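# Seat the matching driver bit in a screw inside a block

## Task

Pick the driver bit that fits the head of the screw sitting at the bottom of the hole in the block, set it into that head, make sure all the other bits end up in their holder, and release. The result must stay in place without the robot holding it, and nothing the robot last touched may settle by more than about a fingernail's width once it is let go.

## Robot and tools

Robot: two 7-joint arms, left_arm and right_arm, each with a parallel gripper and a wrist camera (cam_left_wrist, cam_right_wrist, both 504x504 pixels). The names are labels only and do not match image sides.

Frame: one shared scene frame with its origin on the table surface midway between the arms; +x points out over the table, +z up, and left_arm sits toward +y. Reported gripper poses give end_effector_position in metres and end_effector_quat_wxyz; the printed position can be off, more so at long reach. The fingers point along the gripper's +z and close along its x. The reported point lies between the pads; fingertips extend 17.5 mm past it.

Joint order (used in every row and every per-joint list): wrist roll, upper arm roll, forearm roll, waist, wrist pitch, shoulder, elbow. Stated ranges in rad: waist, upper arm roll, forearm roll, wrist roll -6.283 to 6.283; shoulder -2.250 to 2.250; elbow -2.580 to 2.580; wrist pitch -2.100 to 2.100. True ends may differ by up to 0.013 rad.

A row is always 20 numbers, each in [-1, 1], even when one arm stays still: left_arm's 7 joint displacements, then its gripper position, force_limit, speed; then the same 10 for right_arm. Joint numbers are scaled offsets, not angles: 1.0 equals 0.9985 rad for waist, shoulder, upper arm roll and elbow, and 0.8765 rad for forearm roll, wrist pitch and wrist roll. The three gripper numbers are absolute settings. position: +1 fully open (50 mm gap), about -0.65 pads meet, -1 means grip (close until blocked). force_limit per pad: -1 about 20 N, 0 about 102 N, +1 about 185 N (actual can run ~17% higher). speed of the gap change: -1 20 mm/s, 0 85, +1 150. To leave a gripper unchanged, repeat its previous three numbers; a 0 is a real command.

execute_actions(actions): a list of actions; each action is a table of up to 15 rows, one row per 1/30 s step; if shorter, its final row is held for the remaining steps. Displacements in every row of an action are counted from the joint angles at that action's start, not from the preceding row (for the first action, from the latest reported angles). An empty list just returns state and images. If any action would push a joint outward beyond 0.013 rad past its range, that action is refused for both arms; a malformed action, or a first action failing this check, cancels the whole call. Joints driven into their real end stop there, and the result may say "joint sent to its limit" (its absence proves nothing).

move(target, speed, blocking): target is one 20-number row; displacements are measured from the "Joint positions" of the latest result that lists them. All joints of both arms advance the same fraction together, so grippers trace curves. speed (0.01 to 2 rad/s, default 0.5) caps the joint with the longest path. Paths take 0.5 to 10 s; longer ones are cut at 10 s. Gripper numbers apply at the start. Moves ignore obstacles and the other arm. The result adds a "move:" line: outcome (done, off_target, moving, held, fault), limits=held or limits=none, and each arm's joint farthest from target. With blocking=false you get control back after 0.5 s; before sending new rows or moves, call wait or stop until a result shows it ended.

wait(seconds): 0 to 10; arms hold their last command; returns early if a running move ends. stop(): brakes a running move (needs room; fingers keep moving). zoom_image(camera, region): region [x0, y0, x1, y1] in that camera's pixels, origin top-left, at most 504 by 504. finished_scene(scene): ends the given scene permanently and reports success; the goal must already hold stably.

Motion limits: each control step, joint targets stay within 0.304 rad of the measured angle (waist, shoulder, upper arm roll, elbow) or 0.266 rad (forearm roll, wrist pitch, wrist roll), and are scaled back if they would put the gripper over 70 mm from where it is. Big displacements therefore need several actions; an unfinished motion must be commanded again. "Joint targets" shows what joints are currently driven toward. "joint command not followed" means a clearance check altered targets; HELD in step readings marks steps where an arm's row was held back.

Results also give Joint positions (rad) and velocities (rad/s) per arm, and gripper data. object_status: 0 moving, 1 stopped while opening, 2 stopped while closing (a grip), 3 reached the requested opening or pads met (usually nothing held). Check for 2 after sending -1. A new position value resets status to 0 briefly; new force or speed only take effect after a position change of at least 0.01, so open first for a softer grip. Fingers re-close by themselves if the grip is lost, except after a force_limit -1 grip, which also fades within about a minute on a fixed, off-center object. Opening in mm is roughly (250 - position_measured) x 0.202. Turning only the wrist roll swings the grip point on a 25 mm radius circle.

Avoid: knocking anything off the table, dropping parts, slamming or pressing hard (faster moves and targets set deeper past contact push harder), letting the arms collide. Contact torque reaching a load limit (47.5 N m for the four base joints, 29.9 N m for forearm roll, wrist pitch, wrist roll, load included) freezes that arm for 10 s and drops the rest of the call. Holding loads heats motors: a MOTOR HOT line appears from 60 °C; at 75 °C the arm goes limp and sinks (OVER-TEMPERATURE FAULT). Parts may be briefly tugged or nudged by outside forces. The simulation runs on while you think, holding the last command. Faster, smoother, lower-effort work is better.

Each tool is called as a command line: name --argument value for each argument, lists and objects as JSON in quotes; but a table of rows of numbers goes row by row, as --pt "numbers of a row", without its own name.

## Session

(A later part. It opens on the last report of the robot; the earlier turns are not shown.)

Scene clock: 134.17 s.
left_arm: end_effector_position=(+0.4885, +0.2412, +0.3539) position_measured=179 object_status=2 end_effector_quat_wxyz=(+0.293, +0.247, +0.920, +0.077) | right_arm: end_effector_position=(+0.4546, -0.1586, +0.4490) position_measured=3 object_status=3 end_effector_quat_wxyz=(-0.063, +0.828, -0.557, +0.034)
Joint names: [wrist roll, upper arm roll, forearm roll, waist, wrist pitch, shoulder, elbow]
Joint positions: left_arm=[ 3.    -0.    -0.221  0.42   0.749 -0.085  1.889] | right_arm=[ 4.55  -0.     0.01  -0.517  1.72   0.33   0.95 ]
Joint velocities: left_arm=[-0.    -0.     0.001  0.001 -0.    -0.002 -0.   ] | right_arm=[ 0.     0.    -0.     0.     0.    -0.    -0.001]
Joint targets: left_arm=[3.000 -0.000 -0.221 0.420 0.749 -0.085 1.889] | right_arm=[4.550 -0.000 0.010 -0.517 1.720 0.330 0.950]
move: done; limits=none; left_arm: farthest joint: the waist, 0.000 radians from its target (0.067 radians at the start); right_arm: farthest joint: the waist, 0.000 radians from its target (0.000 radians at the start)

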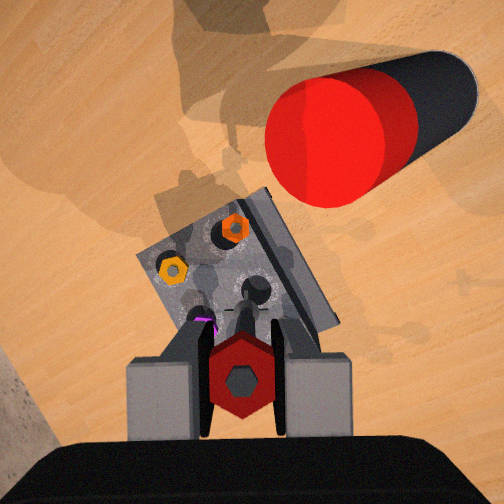

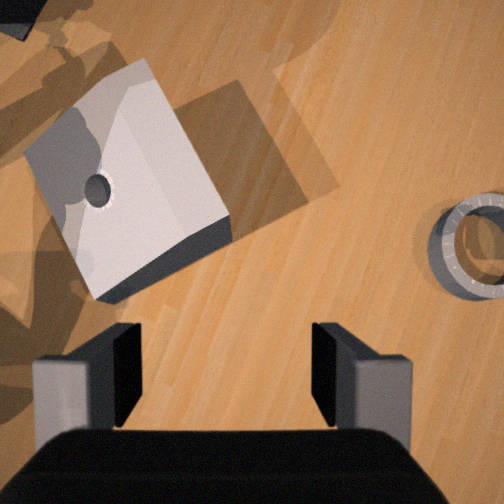

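move --target '[-0.3908,0,0.4715,0.1922,-0.0931,0.1993,-0.0307,-1,0.7,-0.5,0,0,0,0,0,0,0,1,-1,1]' --speed 0.4

Scene clock: 136.03 s.
left_arm: end_effector_position=(+0.4535, +0.0642, +0.2917) position_measured=179 object_status=2 end_effector_quat_wxyz=(+0.248, +0.386, +0.886, -0.073) | right_arm: end_effector_position=(+0.4546, -0.1586, +0.4490) position_measured=3 object_status=3 end_effector_quat_wxyz=(-0.063, +0.828, -0.557, +0.034)
Joint names: [wrist roll, upper arm roll, forearm roll, waist, wrist pitch, shoulder, elbow]
Joint positions: left_arm=[ 2.657 -0.     0.193  0.612  0.668  0.114  1.858] | right_arm=[ 4.55  -0.     0.01  -0.517  1.72   0.33   0.95 ]
Joint velocities: left_arm=[ 0.001  0.     0.     0.003 -0.     0.002  0.   ] | right_arm=[-0.001 -0.001  0.    -0.    -0.    -0.     0.   ]
Joint targets: left_arm=[2.657 -0.000 0.193 0.612 0.668 0.114 1.858] | right_arm=[4.550 -0.000 0.010 -0.517 1.720 0.330 0.950]
move: done; limits=none; left_arm: farthest joint: the waist, 0.000 radians from its target (0.192 radians at the start); right_arm: farthest joint: the waist, 0.000 radians from its target (0.000 radians at the start)

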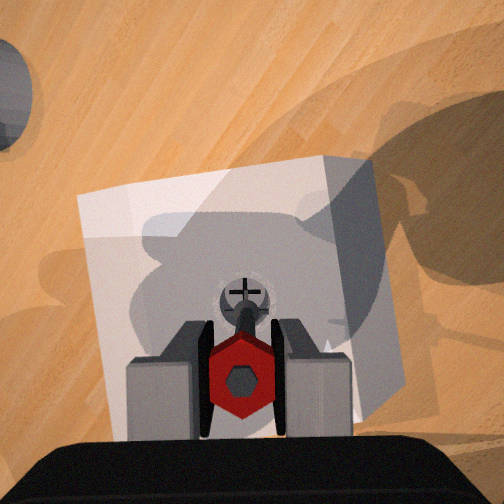

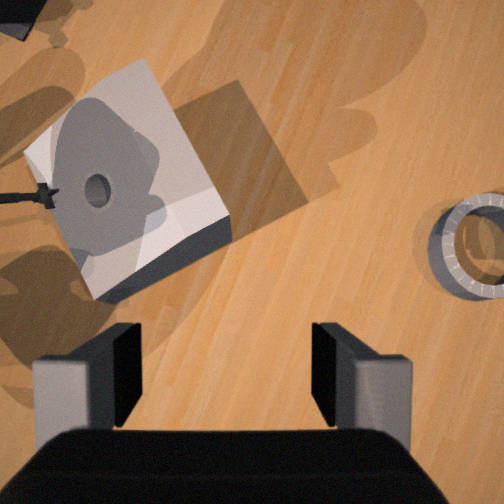

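zoom_image --camera "cam_left_wrist" --region '[210, 265, 282, 337]'

Region (210, 265, 282, 337) of cam_left_wrist's 504x504 image, scaled by 7.000.

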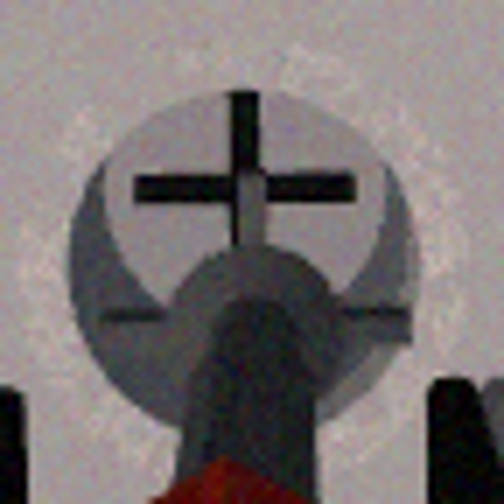

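move --target '[-0.03297,0,0.03715,0.01842,-0.17671,0.13155,0.02353,-1,0.7,-0.5,0,0,0,0,0,0,0,1,-1,1]' --speed 0.2

zoom_image --camera "cam_left_wrist" --region '[210, 265, 282, 337]'

Scene clock: 140.70 s.
left_arm: end_effector_position=(+0.4787, +0.0442, +0.2388) position_measured=179 object_status=2 end_effector_quat_wxyz=(+0.248, +0.386, +0.886, -0.073) | right_arm: end_effector_position=(+0.4546, -0.1586, +0.4490) position_measured=3 object_status=3 end_effector_quat_wxyz=(-0.063, +0.828, -0.557, +0.034)
Joint names: [wrist roll, upper arm roll, forearm roll, waist, wrist pitch, shoulder, elbow]
Joint positions: left_arm=[ 2.628 -0.     0.225  0.63   0.513  0.245  1.882] | right_arm=[ 4.55  -0.     0.01  -0.517  1.72   0.33   0.95 ]
Joint velocities: left_arm=[-0.001  0.    -0.     0.001  0.     0.002 -0.001] | right_arm=[-0.001  0.     0.     0.001  0.    -0.    -0.001]
Joint targets: left_arm=[2.628 -0.000 0.225 0.630 0.513 0.246 1.882] | right_arm=[4.550 -0.000 0.010 -0.517 1.720 0.330 0.950]
move: done; limits=none; left_arm: farthest joint: the waist, 0.001 radians from its target (0.018 radians at the start); right_arm: farthest joint: the waist, 0.000 radians from its target (0.000 radians at the start)

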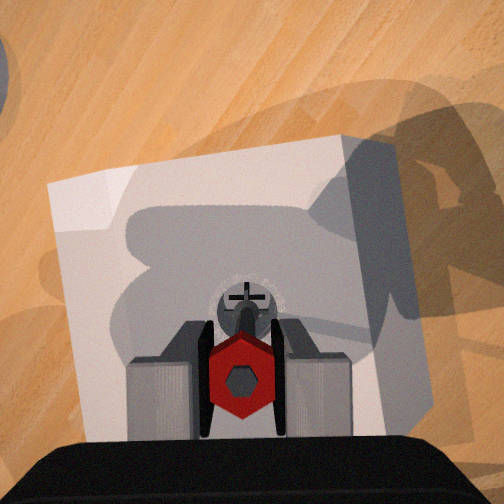

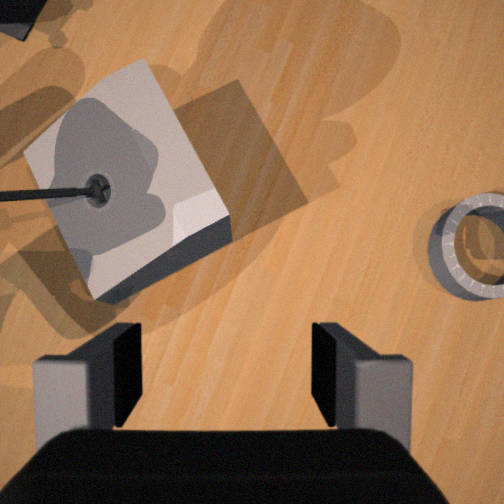

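Region (210, 265, 282, 337) of cam_left_wrist's 504x504 image, scaled by 7.000.

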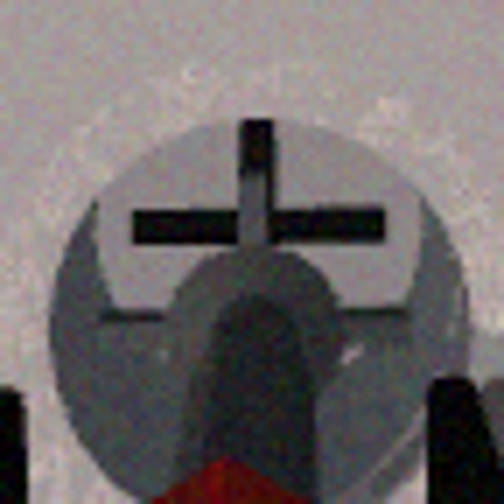

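move --target '[-0.04785,0,0.05351,0.01563,-0.14132,0.12446,0.00026,-1,0.7,-0.5,0,0,0,0,0,0,0,1,-1,1]' --speed 0.15

zoom_image --camera "cam_left_wrist" --region '[210, 270, 282, 342]'

Scene clock: 145.13 s.
left_arm: end_effector_position=(+0.4996, +0.0265, +0.1913) position_measured=179 object_status=2 end_effector_quat_wxyz=(+0.248, +0.386, +0.886, -0.073) | right_arm: end_effector_position=(+0.4546, -0.1586, +0.4490) position_measured=3 object_status=3 end_effector_quat_wxyz=(-0.063, +0.828, -0.557, +0.034)
Joint names: [wrist roll, upper arm roll, forearm roll, waist, wrist pitch, shoulder, elbow]
Joint positions: left_arm=[ 2.586 -0.     0.272  0.645  0.389  0.369  1.882] | right_arm=[ 4.55  -0.     0.01  -0.517  1.72   0.33   0.95 ]
Joint velocities: left_arm=[ 0.     0.    -0.     0.    -0.001  0.004  0.001] | right_arm=[-0.     0.001 -0.001 -0.    -0.     0.    -0.   ]
Joint targets: left_arm=[2.586 -0.000 0.272 0.645 0.389 0.369 1.882] | right_arm=[4.550 -0.000 0.010 -0.517 1.720 0.330 0.950]
move: done; limits=none; left_arm: farthest joint: the waist, 0.000 radians from its target (0.016 radians at the start); right_arm: farthest joint: the waist, 0.000 radians from its target (0.000 radians at the start)

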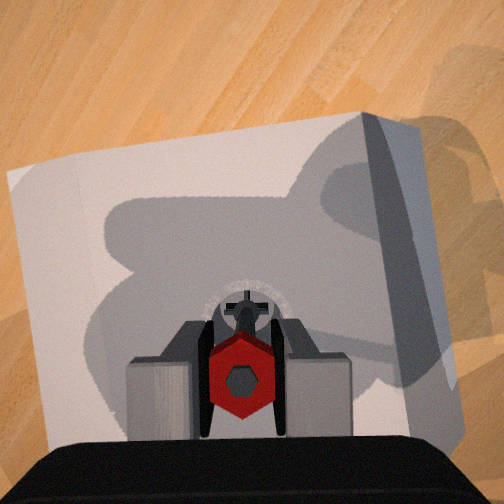

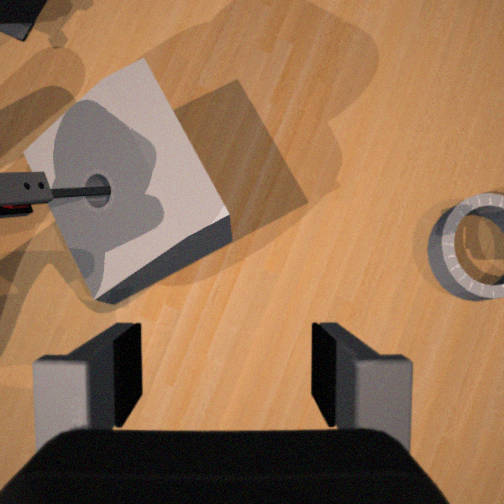

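Region (210, 270, 282, 342) of cam_left_wrist's 504x504 image, scaled by 7.000.

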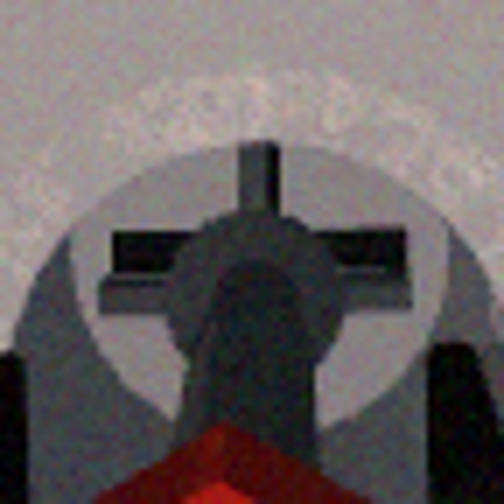

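zoom_image --camera "cam_left_wrist" --region '[222, 284, 272, 320]'

Region (222, 284, 272, 320) of cam_left_wrist's 504x504 image, scaled by 10.080; it fills the top 363 rows of this view, and the rest is white.

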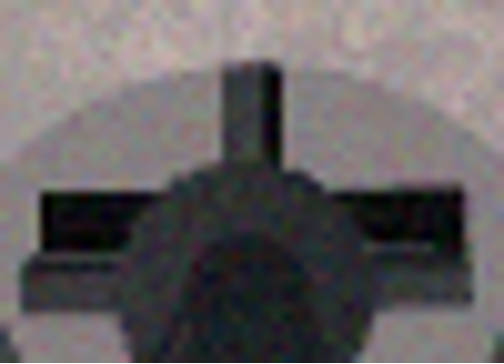

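move --target '[-0.01978,0,0.02095,0.00346,-0.03587,0.03473,-0.00272,-1,0.7,-0.5,0,0,0,0,0,0,0,1,-1,1]' --speed 0.05

zoom_image --camera "cam_left_wrist" --region '[219, 284, 275, 324]'

Scene clock: 151.93 s.
left_arm: end_effector_position=(+0.5052, +0.0220, +0.1782) position_measured=179 object_status=2 end_effector_quat_wxyz=(+0.248, +0.386, +0.886, -0.073) | right_arm: end_effector_position=(+0.4546, -0.1586, +0.4490) position_measured=3 object_status=3 end_effector_quat_wxyz=(-0.063, +0.828, -0.557, +0.034)
Joint names: [wrist roll, upper arm roll, forearm roll, waist, wrist pitch, shoulder, elbow]
Joint positions: left_arm=[ 2.569 -0.     0.291  0.649  0.357  0.404  1.879] | right_arm=[ 4.55  -0.     0.01  -0.517  1.72   0.33   0.95 ]
Joint velocities: left_arm=[-0.001 -0.    -0.    -0.    -0.     0.003 -0.001] | right_arm=[ 0.    -0.     0.001  0.001  0.    -0.    -0.   ]
Joint targets: left_arm=[2.569 -0.000 0.291 0.649 0.357 0.404 1.879] | right_arm=[4.550 -0.000 0.010 -0.517 1.720 0.330 0.950]
move: done; limits=none; left_arm: farthest joint: the waist, 0.000 radians from its target (0.003 radians at the start); right_arm: farthest joint: the waist, 0.000 radians from its target (0.000 radians at the start)

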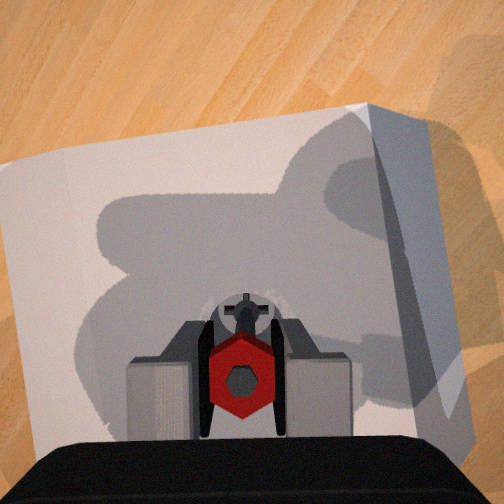

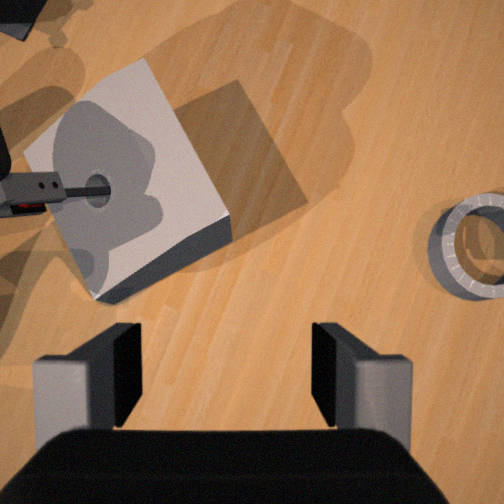

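Region (219, 284, 275, 324) of cam_left_wrist's 504x504 image, scaled by 9.000; it fills the top 360 rows of this view, and the rest is white.

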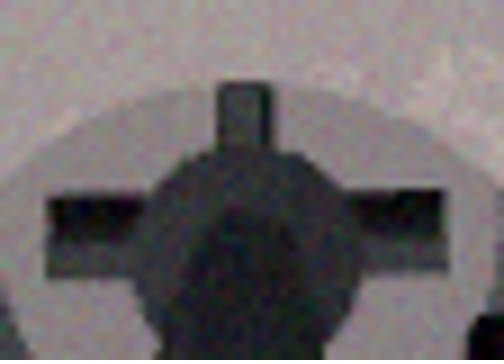

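move --target '[-0.00660,0,0.00712,0.00123,-0.01117,0.01177,-0.00183,-1,0.7,-0.5,0,0,0,0,0,0,0,1,-1,1]' --speed 0.02

zoom_image --camera "cam_left_wrist" --region '[219, 284, 275, 324]'

Scene clock: 155.67 s.
left_arm: end_effector_position=(+0.5071, +0.0204, +0.1740) position_measured=179 object_status=2 end_effector_quat_wxyz=(+0.248, +0.386, +0.886, -0.073) | right_arm: end_effector_position=(+0.4546, -0.1586, +0.4490) position_measured=3 object_status=3 end_effector_quat_wxyz=(-0.063, +0.828, -0.557, +0.034)
Joint names: [wrist roll, upper arm roll, forearm roll, waist, wrist pitch, shoulder, elbow]
Joint positions: left_arm=[ 2.563 -0.     0.297  0.65   0.348  0.415  1.878] | right_arm=[ 4.55  -0.     0.01  -0.517  1.72   0.33   0.95 ]
Joint velocities: left_arm=[ 0.003 -0.     0.     0.001  0.    -0.001  0.001] | right_arm=[ 0.001 -0.     0.    -0.001 -0.     0.    -0.   ]
Joint targets: left_arm=[2.563 -0.000 0.297 0.650 0.348 0.415 1.878] | right_arm=[4.550 -0.000 0.010 -0.517 1.720 0.330 0.950]
move: done; limits=none; left_arm: farthest joint: the waist, 0.000 radians from its target (0.001 radians at the start); right_arm: farthest joint: the waist, 0.000 radians from its target (0.000 radians at the start)

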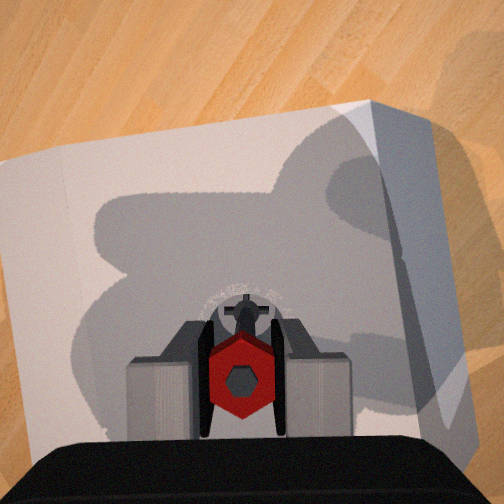

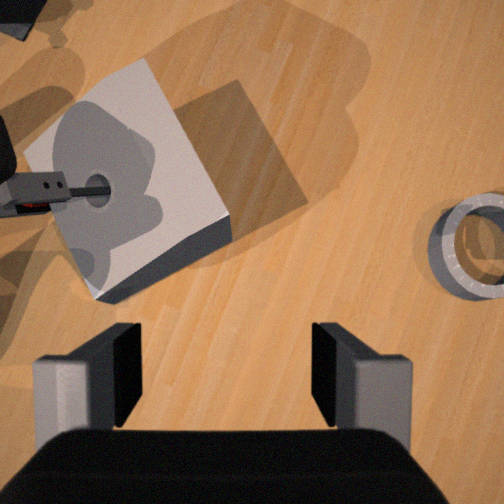

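Region (219, 284, 275, 324) of cam_left_wrist's 504x504 image, scaled by 9.000; it fills the top 360 rows of this view, and the rest is white.

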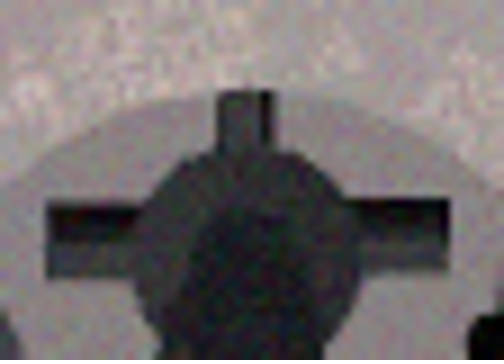

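move --target '[-0.00494,0,0.00509,0.00059,-0.00715,0.00694,-0.00049,-1,0.7,-0.5,0,0,0,0,0,0,0,1,-1,1]' --speed 0.012

zoom_image --camera "cam_left_wrist" --region '[219, 284, 275, 324]'

Scene clock: 158.53 s.
left_arm: end_effector_position=(+0.5082, +0.0196, +0.1713) position_measured=179 object_status=2 end_effector_quat_wxyz=(+0.248, +0.386, +0.886, -0.073) | right_arm: end_effector_position=(+0.4546, -0.1586, +0.4490) position_measured=3 object_status=3 end_effector_quat_wxyz=(-0.063, +0.828, -0.557, +0.034)
Joint names: [wrist roll, upper arm roll, forearm roll, waist, wrist pitch, shoulder, elbow]
Joint positions: left_arm=[ 2.559 -0.     0.301  0.651  0.341  0.422  1.877] | right_arm=[ 4.55  -0.     0.01  -0.517  1.72   0.33   0.95 ]
Joint velocities: left_arm=[ 0.    -0.     0.001  0.001  0.    -0.001  0.   ] | right_arm=[-0.    -0.    -0.     0.    -0.     0.001  0.   ]
Joint targets: left_arm=[2.559 -0.000 0.301 0.651 0.341 0.422 1.877] | right_arm=[4.550 -0.000 0.010 -0.517 1.720 0.330 0.950]
move: done; limits=none; left_arm: farthest joint: the waist, 0.000 radians from its target (0.001 radians at the start); right_arm: farthest joint: the waist, 0.000 radians from its target (0.000 radians at the start)

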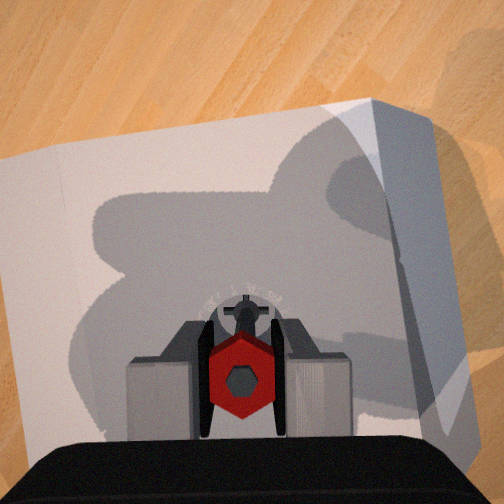

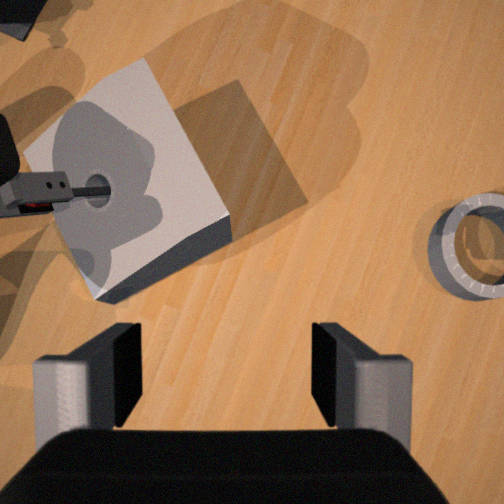

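Region (219, 284, 275, 324) of cam_left_wrist's 504x504 image, scaled by 9.000; it fills the top 360 rows of this view, and the rest is white.

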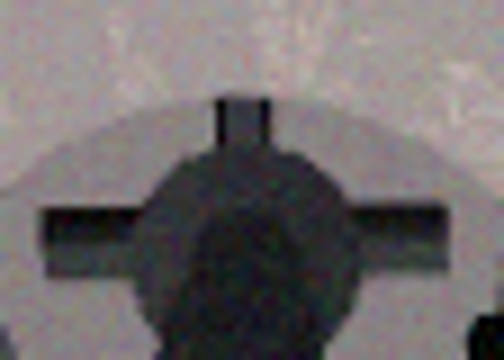

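move --target '[-0.00416,0,0.00448,0.00080,-0.00655,0.00710,-0.00123,-1,0.7,-0.5,0,0,0,0,0,0,0,1,-1,1]' --speed 0.012

zoom_image --camera "cam_left_wrist" --region '[219, 284, 275, 324]'

Scene clock: 159.93 s.
left_arm: end_effector_position=(+0.5093, +0.0186, +0.1687) position_measured=179 object_status=2 end_effector_quat_wxyz=(+0.248, +0.386, +0.886, -0.073) | right_arm: end_effector_position=(+0.4546, -0.1586, +0.4490) position_measured=3 object_status=3 end_effector_quat_wxyz=(-0.063, +0.828, -0.557, +0.034)
Joint names: [wrist roll, upper arm roll, forearm roll, waist, wrist pitch, shoulder, elbow]
Joint positions: left_arm=[ 2.555 -0.     0.305  0.651  0.336  0.429  1.876] | right_arm=[ 4.55  -0.     0.01  -0.517  1.72   0.33   0.95 ]
Joint velocities: left_arm=[-0.002  0.     0.     0.     0.001  0.     0.   ] | right_arm=[-0.    -0.     0.    -0.001 -0.     0.    -0.   ]
Joint targets: left_arm=[2.555 -0.000 0.305 0.651 0.336 0.429 1.876] | right_arm=[4.550 -0.000 0.010 -0.517 1.720 0.330 0.950]
move: done; limits=none; left_arm: farthest joint: the waist, 0.000 radians from its target (0.001 radians at the start); right_arm: farthest joint: the waist, 0.000 radians from its target (0.000 radians at the start)

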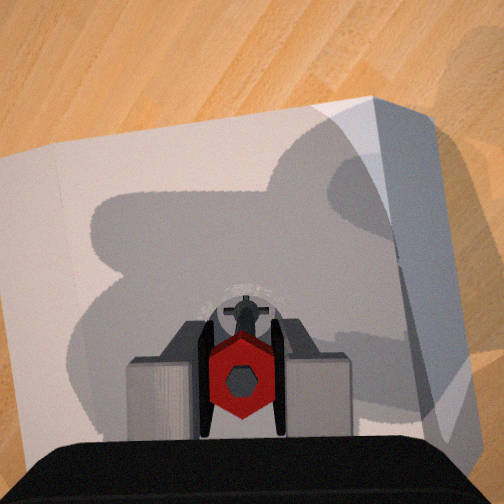

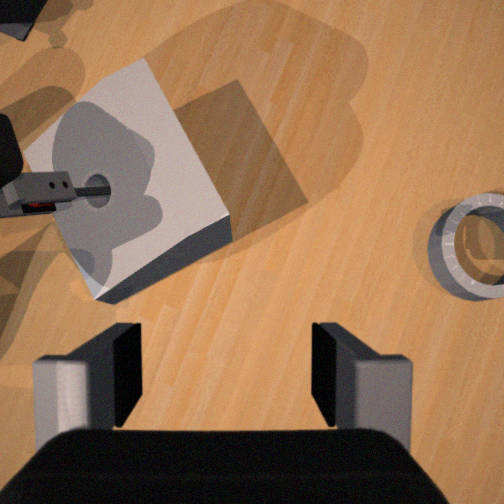

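Region (219, 284, 275, 324) of cam_left_wrist's 504x504 image, scaled by 9.000; it fills the top 360 rows of this view, and the rest is white.

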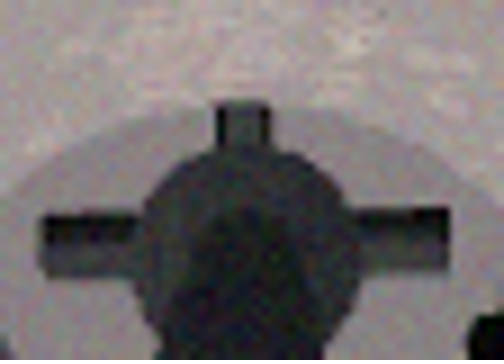

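move --target '[-0.00425,0,0.00457,0.00073,-0.00648,0.00712,-0.00129,-1,0.7,-0.5,0,0,0,0,0,0,0,1,-1,1]' --speed 0.01

zoom_image --camera "cam_left_wrist" --region '[219, 284, 275, 324]'

Scene clock: 161.53 s.
left_arm: end_effector_position=(+0.5104, +0.0176, +0.1661) position_measured=179 object_status=2 end_effector_quat_wxyz=(+0.248, +0.386, +0.886, -0.073) | right_arm: end_effector_position=(+0.4546, -0.1586, +0.4490) position_measured=3 object_status=3 end_effector_quat_wxyz=(-0.063, +0.828, -0.557, +0.034)
Joint names: [wrist roll, upper arm roll, forearm roll, waist, wrist pitch, shoulder, elbow]
Joint positions: left_arm=[ 2.552 -0.     0.309  0.652  0.33   0.436  1.875] | right_arm=[ 4.55  -0.     0.01  -0.517  1.72   0.33   0.95 ]
Joint velocities: left_arm=[ 0.001  0.     0.    -0.     0.     0.002  0.001] | right_arm=[ 0.     0.001  0.002 -0.     0.    -0.    -0.   ]
Joint targets: left_arm=[2.552 -0.000 0.309 0.652 0.330 0.436 1.875] | right_arm=[4.550 -0.000 0.010 -0.517 1.720 0.330 0.950]
move: done; limits=none; left_arm: farthest joint: the waist, 0.000 radians from its target (0.000 radians at the start); right_arm: farthest joint: the waist, 0.000 radians from its target (0.000 radians at the start)

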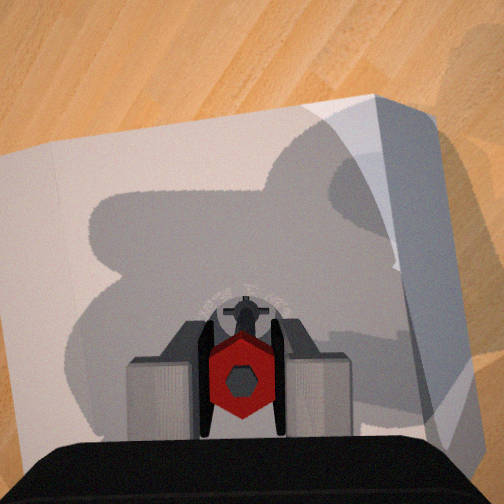

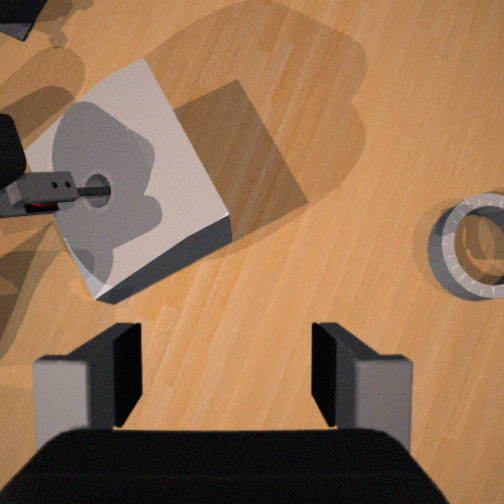

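Region (219, 284, 275, 324) of cam_left_wrist's 504x504 image, scaled by 9.000; it fills the top 360 rows of this view, and the rest is white.

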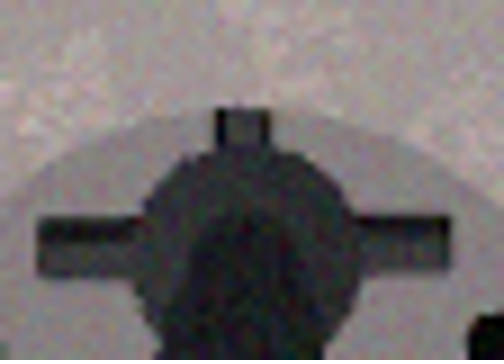

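move --target '[-0.00288,0,0.00310,0.00048,-0.00428,0.00476,-0.00089,-1,0.7,-0.5,0,0,0,0,0,0,0,1,-1,1]' --speed 0.01

zoom_image --camera "cam_left_wrist" --region '[219, 284, 275, 324]'

Scene clock: 165.47 s.
left_arm: end_effector_position=(+0.5112, +0.0170, +0.1644) position_measured=179 object_status=2 end_effector_quat_wxyz=(+0.248, +0.386, +0.886, -0.073) | right_arm: end_effector_position=(+0.4546, -0.1586, +0.4490) position_measured=3 object_status=3 end_effector_quat_wxyz=(-0.063, +0.828, -0.557, +0.034)
Joint names: [wrist roll, upper arm roll, forearm roll, waist, wrist pitch, shoulder, elbow]
Joint positions: left_arm=[ 2.549 -0.     0.312  0.653  0.326  0.441  1.874] | right_arm=[ 4.55  -0.     0.01  -0.517  1.72   0.33   0.95 ]
Joint velocities: left_arm=[ 0.001 -0.    -0.     0.    -0.     0.001 -0.001] | right_arm=[ 0.    -0.    -0.001 -0.    -0.    -0.     0.   ]
Joint targets: left_arm=[2.549 -0.000 0.312 0.653 0.326 0.441 1.874] | right_arm=[4.550 -0.000 0.010 -0.517 1.720 0.330 0.950]
move: done; limits=none; left_arm: farthest joint: the waist, 0.000 radians from its target (0.000 radians at the start); right_arm: farthest joint: the waist, 0.000 radians from its target (0.000 radians at the start)

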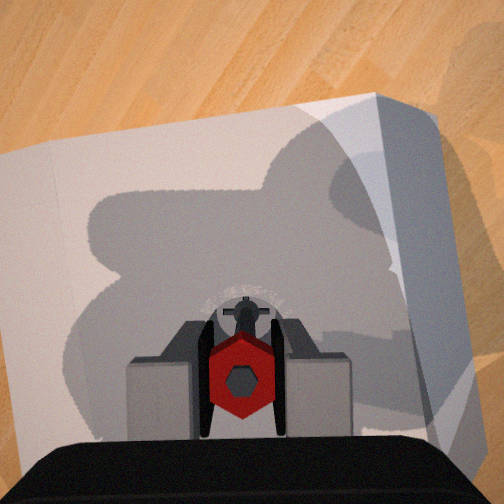

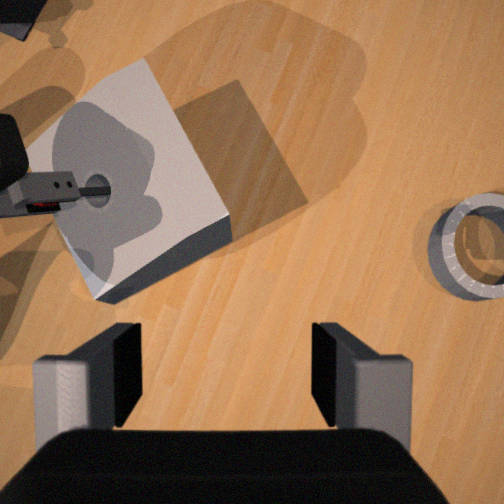

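Region (219, 284, 275, 324) of cam_left_wrist's 504x504 image, scaled by 9.000; it fills the top 360 rows of this view, and the rest is white.

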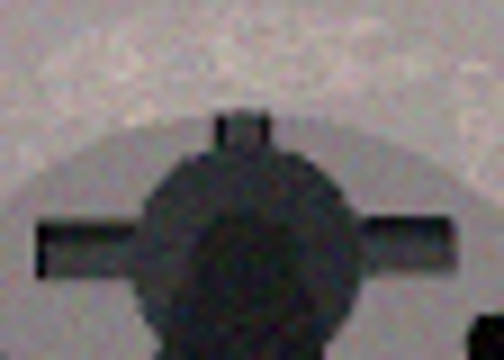

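move --target '[-0.00292,0,0.00314,0.00048,-0.00425,0.00476,-0.00092,-1,0.7,-0.5,0,0,0,0,0,0,0,1,-1,1]' --speed 0.01

zoom_image --camera "cam_left_wrist" --region '[219, 284, 275, 324]'

Scene clock: 166.83 s.
left_arm: end_effector_position=(+0.5120, +0.0164, +0.1627) position_measured=179 object_status=2 end_effector_quat_wxyz=(+0.248, +0.386, +0.886, -0.073) | right_arm: end_effector_position=(+0.4546, -0.1586, +0.4490) position_measured=3 object_status=3 end_effector_quat_wxyz=(-0.063, +0.828, -0.557, +0.034)
Joint names: [wrist roll, upper arm roll, forearm roll, waist, wrist pitch, shoulder, elbow]
Joint positions: left_arm=[ 2.547 -0.     0.315  0.653  0.322  0.446  1.873] | right_arm=[ 4.55  -0.     0.01  -0.517  1.72   0.33   0.95 ]
Joint velocities: left_arm=[-0.002 -0.    -0.    -0.    -0.    -0.     0.001] | right_arm=[-0.     0.     0.002  0.     0.     0.     0.001]
Joint targets: left_arm=[2.547 -0.000 0.315 0.653 0.323 0.446 1.873] | right_arm=[4.550 -0.000 0.010 -0.517 1.720 0.330 0.950]
move: done; limits=none; left_arm: farthest joint: the waist, 0.000 radians from its target (0.001 radians at the start); right_arm: farthest joint: the waist, 0.000 radians from its target (0.000 radians at the start)

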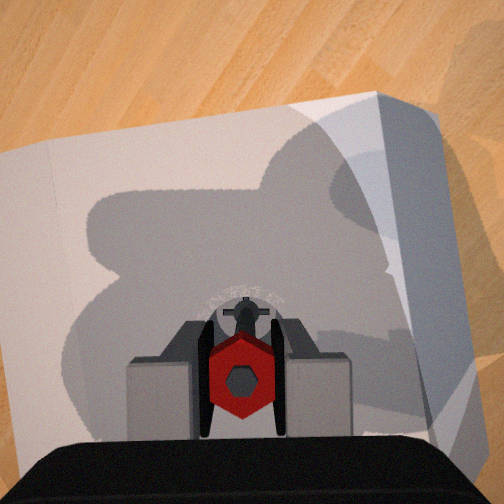

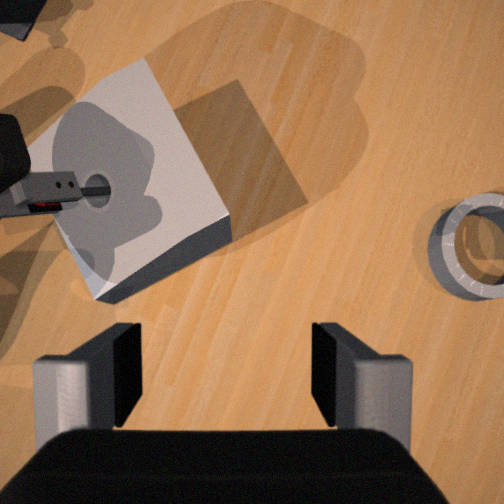

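Region (219, 284, 275, 324) of cam_left_wrist's 504x504 image, scaled by 9.000; it fills the top 360 rows of this view, and the rest is white.

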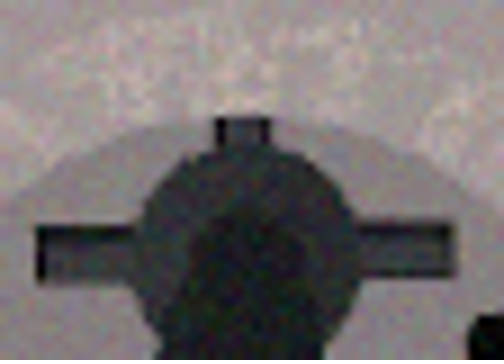

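move --target '[-0.00222,0,0.00238,0.00036,-0.00317,0.00357,-0.00071,-1,0.7,-0.5,0,0,0,0,0,0,0,1,-1,1]' --speed 0.01

zoom_image --camera "cam_left_wrist" --region '[219, 284, 275, 324]'

Scene clock: 168.07 s.
left_arm: end_effector_position=(+0.5126, +0.0160, +0.1614) position_measured=179 object_status=2 end_effector_quat_wxyz=(+0.248, +0.385, +0.886, -0.073) | right_arm: end_effector_position=(+0.4546, -0.1586, +0.4490) position_measured=3 object_status=3 end_effector_quat_wxyz=(-0.063, +0.828, -0.557, +0.034)
Joint names: [wrist roll, upper arm roll, forearm roll, waist, wrist pitch, shoulder, elbow]
Joint positions: left_arm=[ 2.545 -0.     0.317  0.653  0.32   0.449  1.872] | right_arm=[ 4.55  -0.     0.01  -0.517  1.72   0.33   0.95 ]
Joint velocities: left_arm=[ 0.     0.    -0.    -0.    -0.     0.001  0.   ] | right_arm=[ 0.     0.     0.    -0.001 -0.    -0.    -0.   ]
Joint targets: left_arm=[2.545 -0.000 0.317 0.653 0.320 0.449 1.872] | right_arm=[4.550 -0.000 0.010 -0.517 1.720 0.330 0.950]
move: done; limits=none; left_arm: farthest joint: the waist, 0.000 radians from its target (0.000 radians at the start); right_arm: farthest joint: the waist, 0.000 radians from its target (0.000 radians at the start)

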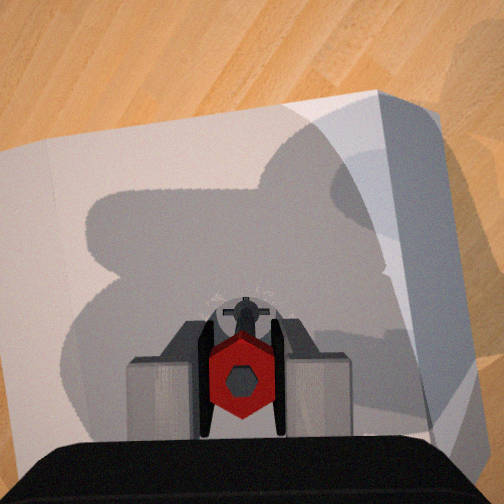

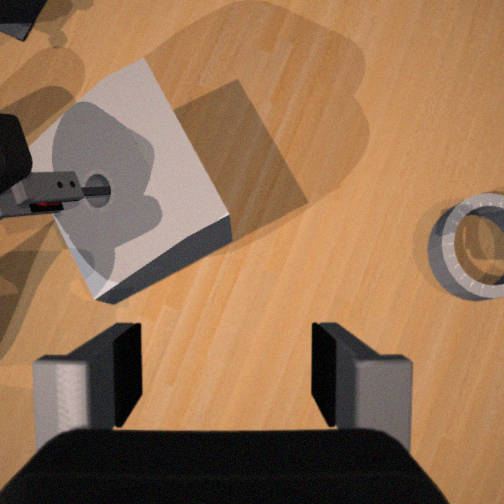

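Region (219, 284, 275, 324) of cam_left_wrist's 504x504 image, scaled by 9.000; it fills the top 360 rows of this view, and the rest is white.

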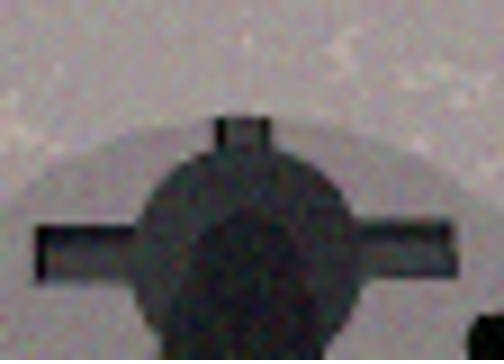

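move --target '[-0.0015,0,0.0016,0.00024,-0.0021,0.00238,-0.00048,-1,0.7,-0.5,0,0,0,0,0,0,0,1,-1,1]' --speed 0.01

zoom_image --camera "cam_left_wrist" --region '[219, 284, 275, 324]'

Scene clock: 169.37 s.
left_arm: end_effector_position=(+0.5130, +0.0157, +0.1605) position_measured=179 object_status=2 end_effector_quat_wxyz=(+0.248, +0.385, +0.886, -0.073) | right_arm: end_effector_position=(+0.4546, -0.1586, +0.4490) position_measured=3 object_status=3 end_effector_quat_wxyz=(-0.063, +0.828, -0.557, +0.034)
Joint names: [wrist roll, upper arm roll, forearm roll, waist, wrist pitch, shoulder, elbow]
Joint positions: left_arm=[ 2.543 -0.     0.318  0.654  0.318  0.452  1.872] | right_arm=[ 4.55  -0.     0.01  -0.517  1.72   0.33   0.95 ]
Joint velocities: left_arm=[ 0.001  0.     0.001 -0.    -0.001  0.001  0.   ] | right_arm=[ 0.    -0.     0.001  0.    -0.    -0.     0.   ]
Joint targets: left_arm=[2.543 -0.000 0.318 0.654 0.318 0.452 1.872] | right_arm=[4.550 -0.000 0.010 -0.517 1.720 0.330 0.950]
move: done; limits=none; left_arm: farthest joint: the waist, 0.000 radians from its target (0.000 radians at the start); right_arm: farthest joint: the waist, 0.000 radians from its target (0.000 radians at the start)

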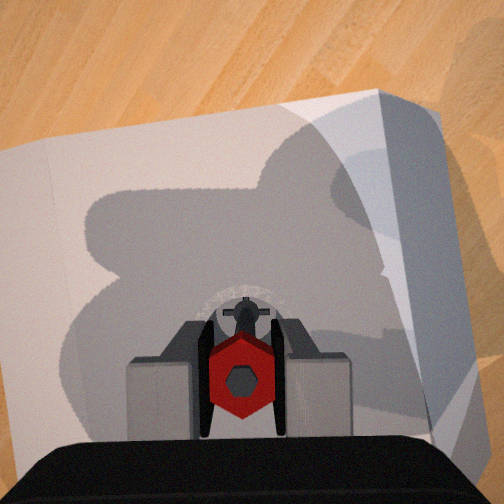

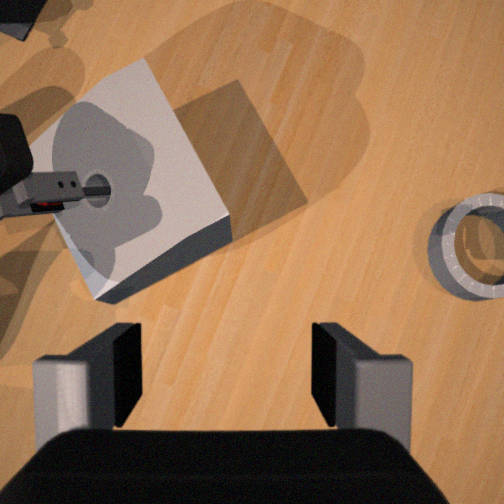

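Region (219, 284, 275, 324) of cam_left_wrist's 504x504 image, scaled by 9.000; it fills the top 360 rows of this view, and the rest is white.

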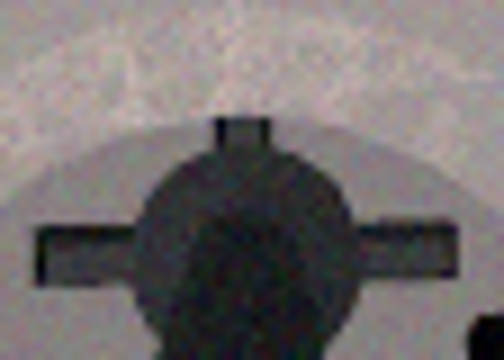

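move --target '[-0.0015,0,0.0016,0.00040,-0.0021,0.00238,-0.00049,-1,0.7,-0.5,0,0,0,0,0,0,0,1,-1,1]' --speed 0.01

zoom_image --camera "cam_left_wrist" --region '[219, 284, 275, 324]'

Scene clock: 170.60 s.
left_arm: end_effector_position=(+0.5134, +0.0153, +0.1597) position_measured=179 object_status=2 end_effector_quat_wxyz=(+0.248, +0.385, +0.886, -0.073) | right_arm: end_effector_position=(+0.4546, -0.1586, +0.4490) position_measured=3 object_status=3 end_effector_quat_wxyz=(-0.063, +0.828, -0.557, +0.034)
Joint names: [wrist roll, upper arm roll, forearm roll, waist, wrist pitch, shoulder, elbow]
Joint positions: left_arm=[ 2.542 -0.     0.32   0.654  0.316  0.454  1.871] | right_arm=[ 4.55  -0.     0.01  -0.517  1.72   0.33   0.95 ]
Joint velocities: left_arm=[ 0.001  0.     0.     0.    -0.001 -0.     0.001] | right_arm=[-0.     0.    -0.    -0.001  0.    -0.    -0.   ]
Joint targets: left_arm=[2.542 -0.000 0.320 0.654 0.316 0.454 1.871] | right_arm=[4.550 -0.000 0.010 -0.517 1.720 0.330 0.950]
move: done; limits=none; left_arm: farthest joint: the waist, 0.001 radians from its target (0.001 radians at the start); right_arm: farthest joint: the waist, 0.000 radians from its target (0.000 radians at the start)

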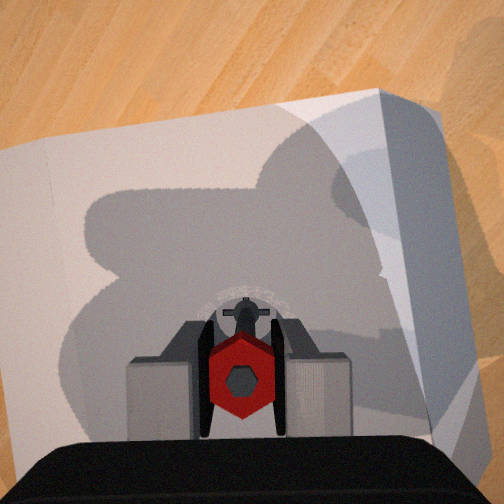

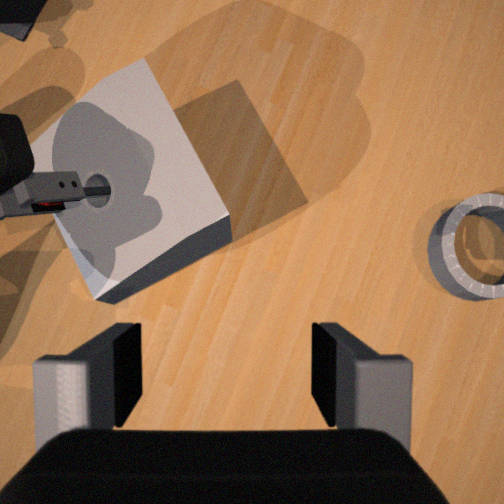

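Region (219, 284, 275, 324) of cam_left_wrist's 504x504 image, scaled by 9.000; it fills the top 360 rows of this view, and the rest is white.

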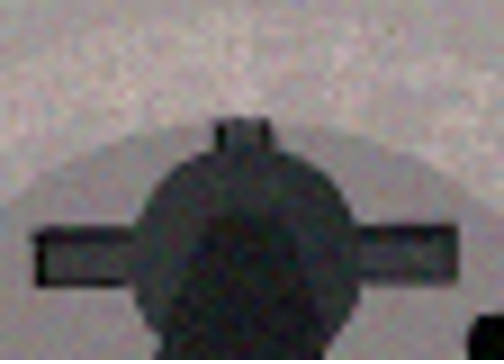

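move --target '[-0.0015,0,0.0016,0.00030,-0.0021,0.00238,-0.0005,-1,0.7,-0.5,0,0,0,0,0,0,0,1,-1,1]' --speed 0.01

zoom_image --camera "cam_left_wrist" --region '[219, 284, 275, 324]'

Scene clock: 172.07 s.
left_arm: end_effector_position=(+0.5138, +0.0150, +0.1588) position_measured=179 object_status=2 end_effector_quat_wxyz=(+0.249, +0.385, +0.886, -0.073) | right_arm: end_effector_position=(+0.4546, -0.1586, +0.4490) position_measured=3 object_status=3 end_effector_quat_wxyz=(-0.063, +0.828, -0.557, +0.034)
Joint names: [wrist roll, upper arm roll, forearm roll, waist, wrist pitch, shoulder, elbow]
Joint positions: left_arm=[ 2.541 -0.     0.321  0.654  0.314  0.456  1.871] | right_arm=[ 4.55  -0.     0.01  -0.517  1.72   0.33   0.95 ]
Joint velocities: left_arm=[ 0.002  0.    -0.     0.    -0.    -0.001  0.   ] | right_arm=[-0.     0.    -0.001  0.    -0.     0.     0.   ]
Joint targets: left_arm=[2.541 -0.000 0.321 0.654 0.314 0.456 1.871] | right_arm=[4.550 -0.000 0.010 -0.517 1.720 0.330 0.950]
move: done; limits=none; left_arm: farthest joint: the forearm roll, 0.001 radians from its target (0.002 radians at the start); right_arm: farthest joint: the waist, 0.000 radians from its target (0.000 radians at the start)

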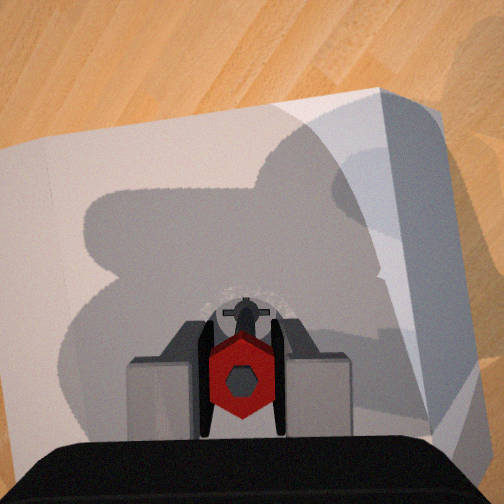

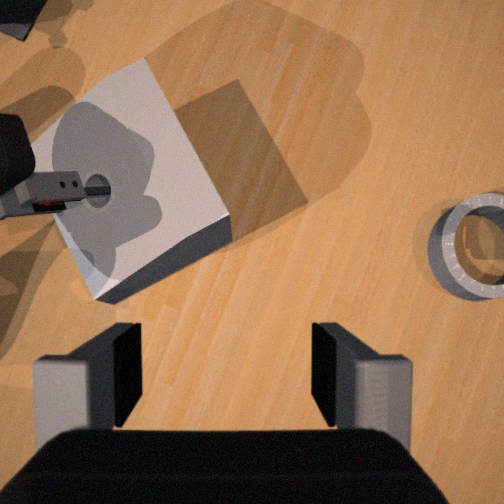

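Region (219, 284, 275, 324) of cam_left_wrist's 504x504 image, scaled by 9.000; it fills the top 360 rows of this view, and the rest is white.

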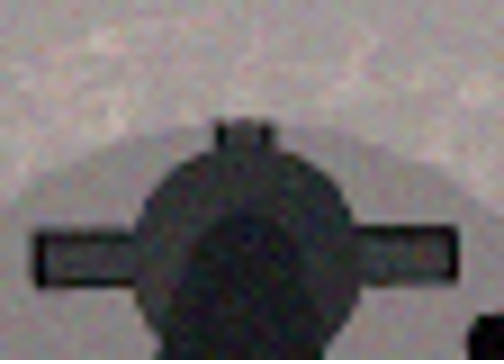

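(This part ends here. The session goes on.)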